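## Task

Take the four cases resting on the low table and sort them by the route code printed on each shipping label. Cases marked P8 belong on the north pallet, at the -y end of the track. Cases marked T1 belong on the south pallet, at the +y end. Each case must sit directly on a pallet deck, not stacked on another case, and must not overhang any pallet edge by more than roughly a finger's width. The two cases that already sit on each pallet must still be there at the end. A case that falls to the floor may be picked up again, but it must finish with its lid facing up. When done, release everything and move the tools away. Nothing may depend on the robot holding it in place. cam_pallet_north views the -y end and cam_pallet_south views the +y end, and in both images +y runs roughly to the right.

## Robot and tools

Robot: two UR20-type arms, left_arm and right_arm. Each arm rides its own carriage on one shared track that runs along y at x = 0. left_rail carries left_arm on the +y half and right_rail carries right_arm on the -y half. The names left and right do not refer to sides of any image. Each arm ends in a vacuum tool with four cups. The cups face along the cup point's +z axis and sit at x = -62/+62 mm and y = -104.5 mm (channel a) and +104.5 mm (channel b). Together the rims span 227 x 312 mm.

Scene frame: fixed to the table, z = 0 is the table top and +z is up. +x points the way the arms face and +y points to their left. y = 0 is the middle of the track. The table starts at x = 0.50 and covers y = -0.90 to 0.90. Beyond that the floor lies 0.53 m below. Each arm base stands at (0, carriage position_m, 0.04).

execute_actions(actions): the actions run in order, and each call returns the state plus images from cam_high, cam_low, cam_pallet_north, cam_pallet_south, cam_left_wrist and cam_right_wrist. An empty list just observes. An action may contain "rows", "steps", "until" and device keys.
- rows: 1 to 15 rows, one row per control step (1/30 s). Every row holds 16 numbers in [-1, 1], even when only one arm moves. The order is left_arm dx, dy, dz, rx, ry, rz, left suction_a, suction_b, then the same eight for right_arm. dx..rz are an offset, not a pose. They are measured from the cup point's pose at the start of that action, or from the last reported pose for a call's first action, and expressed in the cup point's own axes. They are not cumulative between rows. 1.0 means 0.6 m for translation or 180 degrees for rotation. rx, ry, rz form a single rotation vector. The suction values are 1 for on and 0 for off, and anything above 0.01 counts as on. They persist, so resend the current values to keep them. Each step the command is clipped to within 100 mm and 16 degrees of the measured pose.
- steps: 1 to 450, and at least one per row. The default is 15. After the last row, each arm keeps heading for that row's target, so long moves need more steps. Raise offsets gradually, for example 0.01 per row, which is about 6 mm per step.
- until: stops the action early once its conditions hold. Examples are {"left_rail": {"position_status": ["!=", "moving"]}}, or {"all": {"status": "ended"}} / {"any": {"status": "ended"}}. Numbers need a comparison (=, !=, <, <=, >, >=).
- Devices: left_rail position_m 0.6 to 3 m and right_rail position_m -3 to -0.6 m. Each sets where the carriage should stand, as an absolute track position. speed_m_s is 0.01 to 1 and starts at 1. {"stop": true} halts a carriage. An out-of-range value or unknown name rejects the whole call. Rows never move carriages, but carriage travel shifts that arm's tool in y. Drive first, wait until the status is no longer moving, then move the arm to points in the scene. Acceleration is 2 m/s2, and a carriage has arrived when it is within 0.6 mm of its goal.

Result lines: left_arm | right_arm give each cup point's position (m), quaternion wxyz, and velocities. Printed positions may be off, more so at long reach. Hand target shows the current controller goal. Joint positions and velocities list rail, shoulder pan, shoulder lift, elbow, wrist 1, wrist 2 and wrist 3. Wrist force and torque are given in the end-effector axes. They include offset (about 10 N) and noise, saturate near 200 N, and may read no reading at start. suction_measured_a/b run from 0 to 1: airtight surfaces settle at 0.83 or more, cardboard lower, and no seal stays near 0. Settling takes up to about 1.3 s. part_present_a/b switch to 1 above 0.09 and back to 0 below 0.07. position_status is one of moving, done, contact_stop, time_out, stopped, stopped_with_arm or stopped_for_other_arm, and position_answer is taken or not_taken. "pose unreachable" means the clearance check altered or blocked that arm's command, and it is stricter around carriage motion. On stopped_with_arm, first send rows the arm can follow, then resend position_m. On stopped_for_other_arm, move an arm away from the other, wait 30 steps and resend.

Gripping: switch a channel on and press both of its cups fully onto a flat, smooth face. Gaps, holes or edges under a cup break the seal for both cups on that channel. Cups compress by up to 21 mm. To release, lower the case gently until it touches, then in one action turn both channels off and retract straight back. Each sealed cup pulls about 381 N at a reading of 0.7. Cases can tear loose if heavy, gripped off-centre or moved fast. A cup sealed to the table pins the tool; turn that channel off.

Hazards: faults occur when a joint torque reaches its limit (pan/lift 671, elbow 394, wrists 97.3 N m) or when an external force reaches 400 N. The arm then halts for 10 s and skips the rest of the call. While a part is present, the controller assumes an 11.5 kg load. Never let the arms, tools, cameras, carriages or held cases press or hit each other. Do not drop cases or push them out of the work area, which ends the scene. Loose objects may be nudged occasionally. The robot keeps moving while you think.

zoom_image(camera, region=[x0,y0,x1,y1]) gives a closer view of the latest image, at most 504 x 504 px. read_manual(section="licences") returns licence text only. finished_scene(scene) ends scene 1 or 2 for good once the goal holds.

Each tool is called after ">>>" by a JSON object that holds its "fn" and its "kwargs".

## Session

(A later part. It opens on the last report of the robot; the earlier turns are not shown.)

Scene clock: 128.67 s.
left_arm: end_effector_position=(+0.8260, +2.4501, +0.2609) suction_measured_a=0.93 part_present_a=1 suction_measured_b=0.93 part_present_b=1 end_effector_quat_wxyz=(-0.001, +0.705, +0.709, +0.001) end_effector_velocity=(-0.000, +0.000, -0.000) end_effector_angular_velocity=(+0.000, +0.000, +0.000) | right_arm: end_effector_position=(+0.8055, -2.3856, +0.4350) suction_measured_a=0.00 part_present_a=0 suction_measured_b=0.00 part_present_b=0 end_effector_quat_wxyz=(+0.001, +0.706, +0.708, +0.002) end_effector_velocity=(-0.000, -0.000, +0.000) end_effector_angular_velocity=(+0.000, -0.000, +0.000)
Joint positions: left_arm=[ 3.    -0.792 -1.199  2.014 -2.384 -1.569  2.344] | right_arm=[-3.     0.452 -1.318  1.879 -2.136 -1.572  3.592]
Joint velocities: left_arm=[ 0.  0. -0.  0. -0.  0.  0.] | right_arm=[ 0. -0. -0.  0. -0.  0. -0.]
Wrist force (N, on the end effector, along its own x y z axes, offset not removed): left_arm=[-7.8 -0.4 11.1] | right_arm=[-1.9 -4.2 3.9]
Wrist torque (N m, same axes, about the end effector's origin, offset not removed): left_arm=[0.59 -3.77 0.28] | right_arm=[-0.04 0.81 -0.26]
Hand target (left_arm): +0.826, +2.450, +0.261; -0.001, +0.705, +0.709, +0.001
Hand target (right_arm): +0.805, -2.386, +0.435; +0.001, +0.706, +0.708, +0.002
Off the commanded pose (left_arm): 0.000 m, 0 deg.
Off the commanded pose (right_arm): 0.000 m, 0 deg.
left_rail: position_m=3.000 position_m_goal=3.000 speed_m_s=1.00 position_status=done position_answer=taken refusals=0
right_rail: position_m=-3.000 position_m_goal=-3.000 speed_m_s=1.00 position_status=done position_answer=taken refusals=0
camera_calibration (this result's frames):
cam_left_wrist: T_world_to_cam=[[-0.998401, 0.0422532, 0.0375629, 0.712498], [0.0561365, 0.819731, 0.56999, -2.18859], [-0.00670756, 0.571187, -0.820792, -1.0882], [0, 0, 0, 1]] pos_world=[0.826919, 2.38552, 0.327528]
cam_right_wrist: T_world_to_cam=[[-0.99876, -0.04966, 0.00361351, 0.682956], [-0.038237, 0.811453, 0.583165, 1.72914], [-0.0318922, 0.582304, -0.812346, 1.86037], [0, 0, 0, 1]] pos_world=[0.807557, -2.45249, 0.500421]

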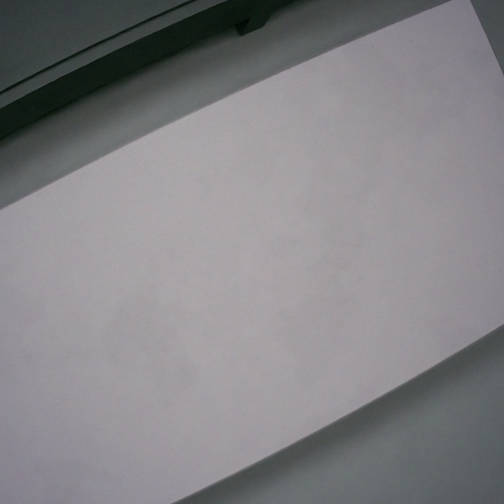

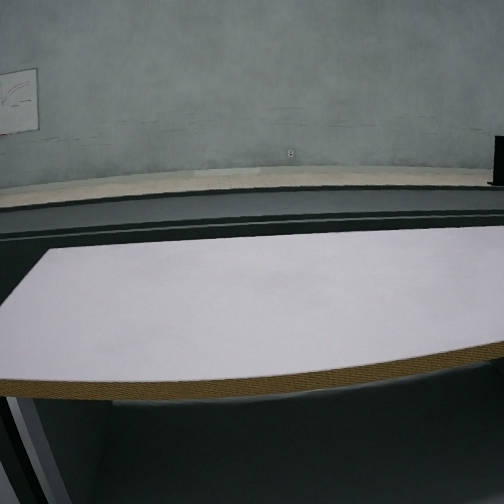

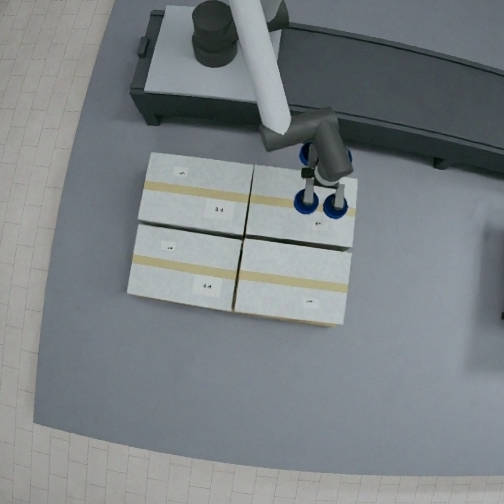

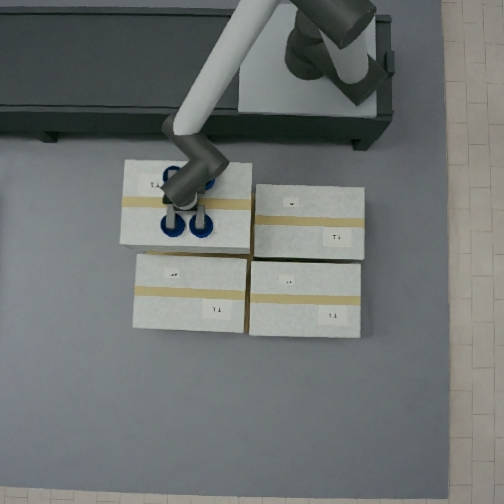

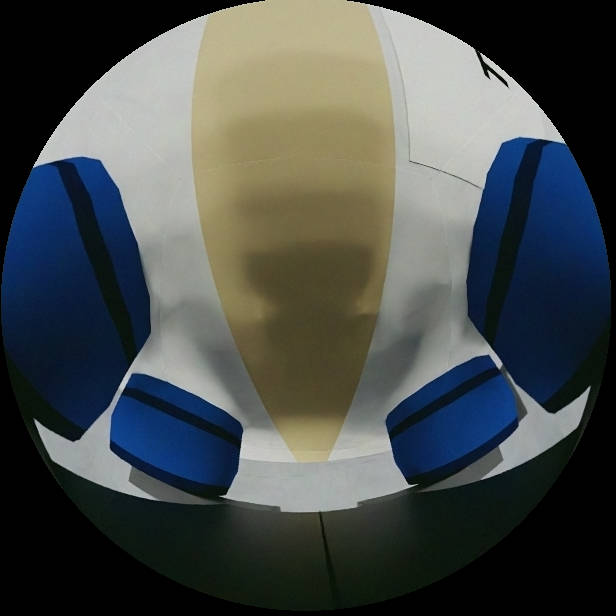

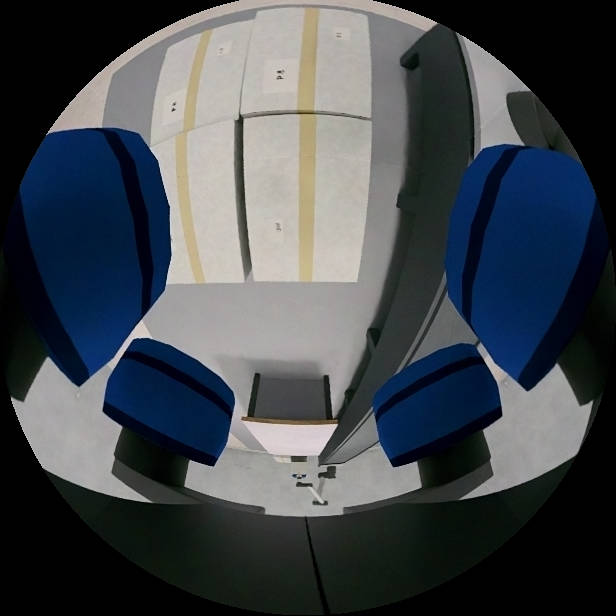

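>>> {"fn": "execute_actions", "kwargs": {"actions": [{"rows":[[-0.01,0,0.1,0,0,0,1,1,0,0,0,0,0,0,0,0],[-0.01,0,0.61,0,0,0,1,1,0,0,0,0,0,0,0,0]],"steps":65},{"rows":[[0,0,-0.8,0,0,0,0,0,0,0,0,0,0,0,0,0]],"steps":55},{"left_rail":{"position_m":2.0},"right_rail":{"position_m":-2.0},"steps":150,"until":{"all":{"status":"ended"}}}]}}

Scene clock: 140.13 s.
left_arm: end_effector_position=(+0.8260, +1.4438, +0.3750) suction_measured_a=0.00 part_present_a=0 suction_measured_b=0.00 part_present_b=0 end_effector_quat_wxyz=(-0.001, +0.705, +0.709, +0.001) end_effector_velocity=(+0.001, -0.003, +0.000) end_effector_angular_velocity=(+0.000, -0.000, +0.001) | right_arm: end_effector_position=(+0.8054, -1.3853, +0.4350) suction_measured_a=0.00 part_present_a=0 suction_measured_b=0.00 part_present_b=0 end_effector_quat_wxyz=(+0.001, +0.706, +0.708, +0.002) end_effector_velocity=(+0.000, +0.004, +0.000) end_effector_angular_velocity=(+0.000, -0.000, -0.000)
Joint positions: left_arm=[ 2.    -0.796 -1.293  1.944 -2.22  -1.569  2.339] | right_arm=[-2.     0.452 -1.318  1.879 -2.136 -1.572  3.592]
Joint velocities: left_arm=[-0.004  0.001 -0.    -0.     0.     0.    -0.   ] | right_arm=[ 0.004 -0.    -0.     0.    -0.    -0.    -0.   ]
Wrist force (N, on the end effector, along its own x y z axes, offset not removed): left_arm=[-15.2 1.9 0.2] | right_arm=[0.1 -1.9 -7.9]
Wrist torque (N m, same axes, about the end effector's origin, offset not removed): left_arm=[0.38 1.95 0.29] | right_arm=[0.03 0.67 -0.06]
Hand target (left_arm): +0.826, +1.444, +0.375; -0.001, +0.705, +0.709, +0.001
Hand target (right_arm): +0.805, -1.386, +0.435; +0.001, +0.706, +0.708, +0.002
Off the commanded pose (left_arm): 0.001 m, 0 deg.
Off the commanded pose (right_arm): 0.000 m, 0 deg.
left_rail: position_m=2.000 position_m_goal=2.000 speed_m_s=1.00 position_status=done position_answer=taken refusals=0
right_rail: position_m=-2.000 position_m_goal=-2.000 speed_m_s=1.00 position_status=done position_answer=taken refusals=0
camera_calibration (this result's frames):
cam_left_wrist: T_world_to_cam=[[-0.998395, 0.0423573, 0.0375844, 0.750527], [0.0562343, 0.819725, 0.56999, -1.42882], [-0.00666561, 0.571189, -0.820792, -0.41979], [0, 0, 0, 1]] pos_world=[0.826873, 1.37923, 0.441643]
cam_right_wrist: T_world_to_cam=[[-0.998756, -0.0497308, 0.00360342, 0.732493], [-0.0383002, 0.811448, 0.583168, 0.917487], [-0.0319254, 0.582305, -0.812343, 1.27792], [0, 0, 0, 1]] pos_world=[0.80752, -1.45221, 0.500423]

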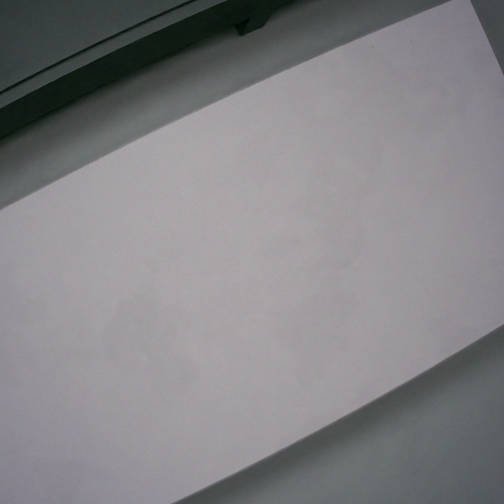

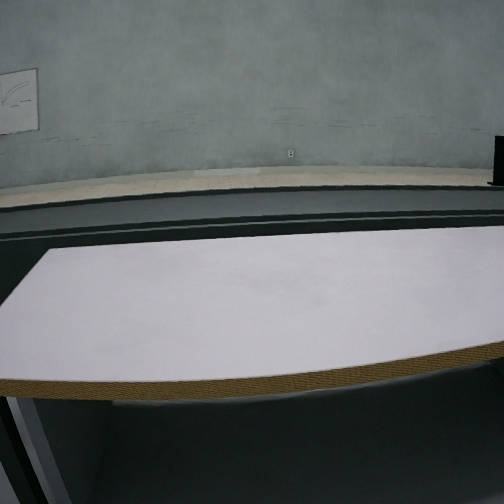

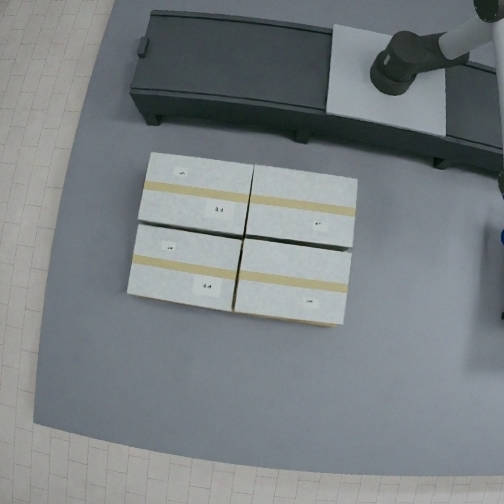

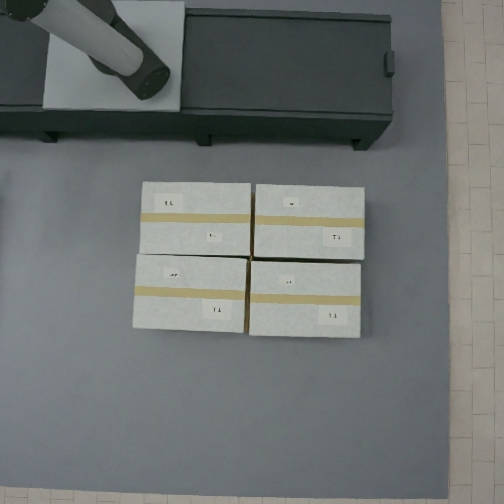

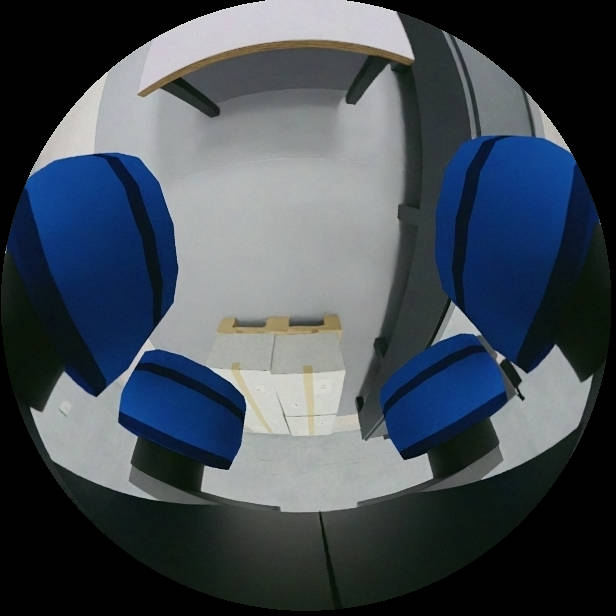

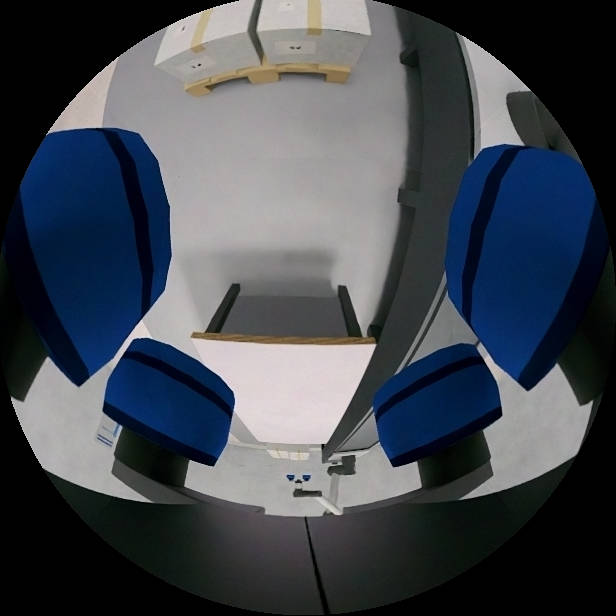

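>>> {"fn": "finished_scene", "kwargs": {"scene": 2}}

The scene is finished: the task was done.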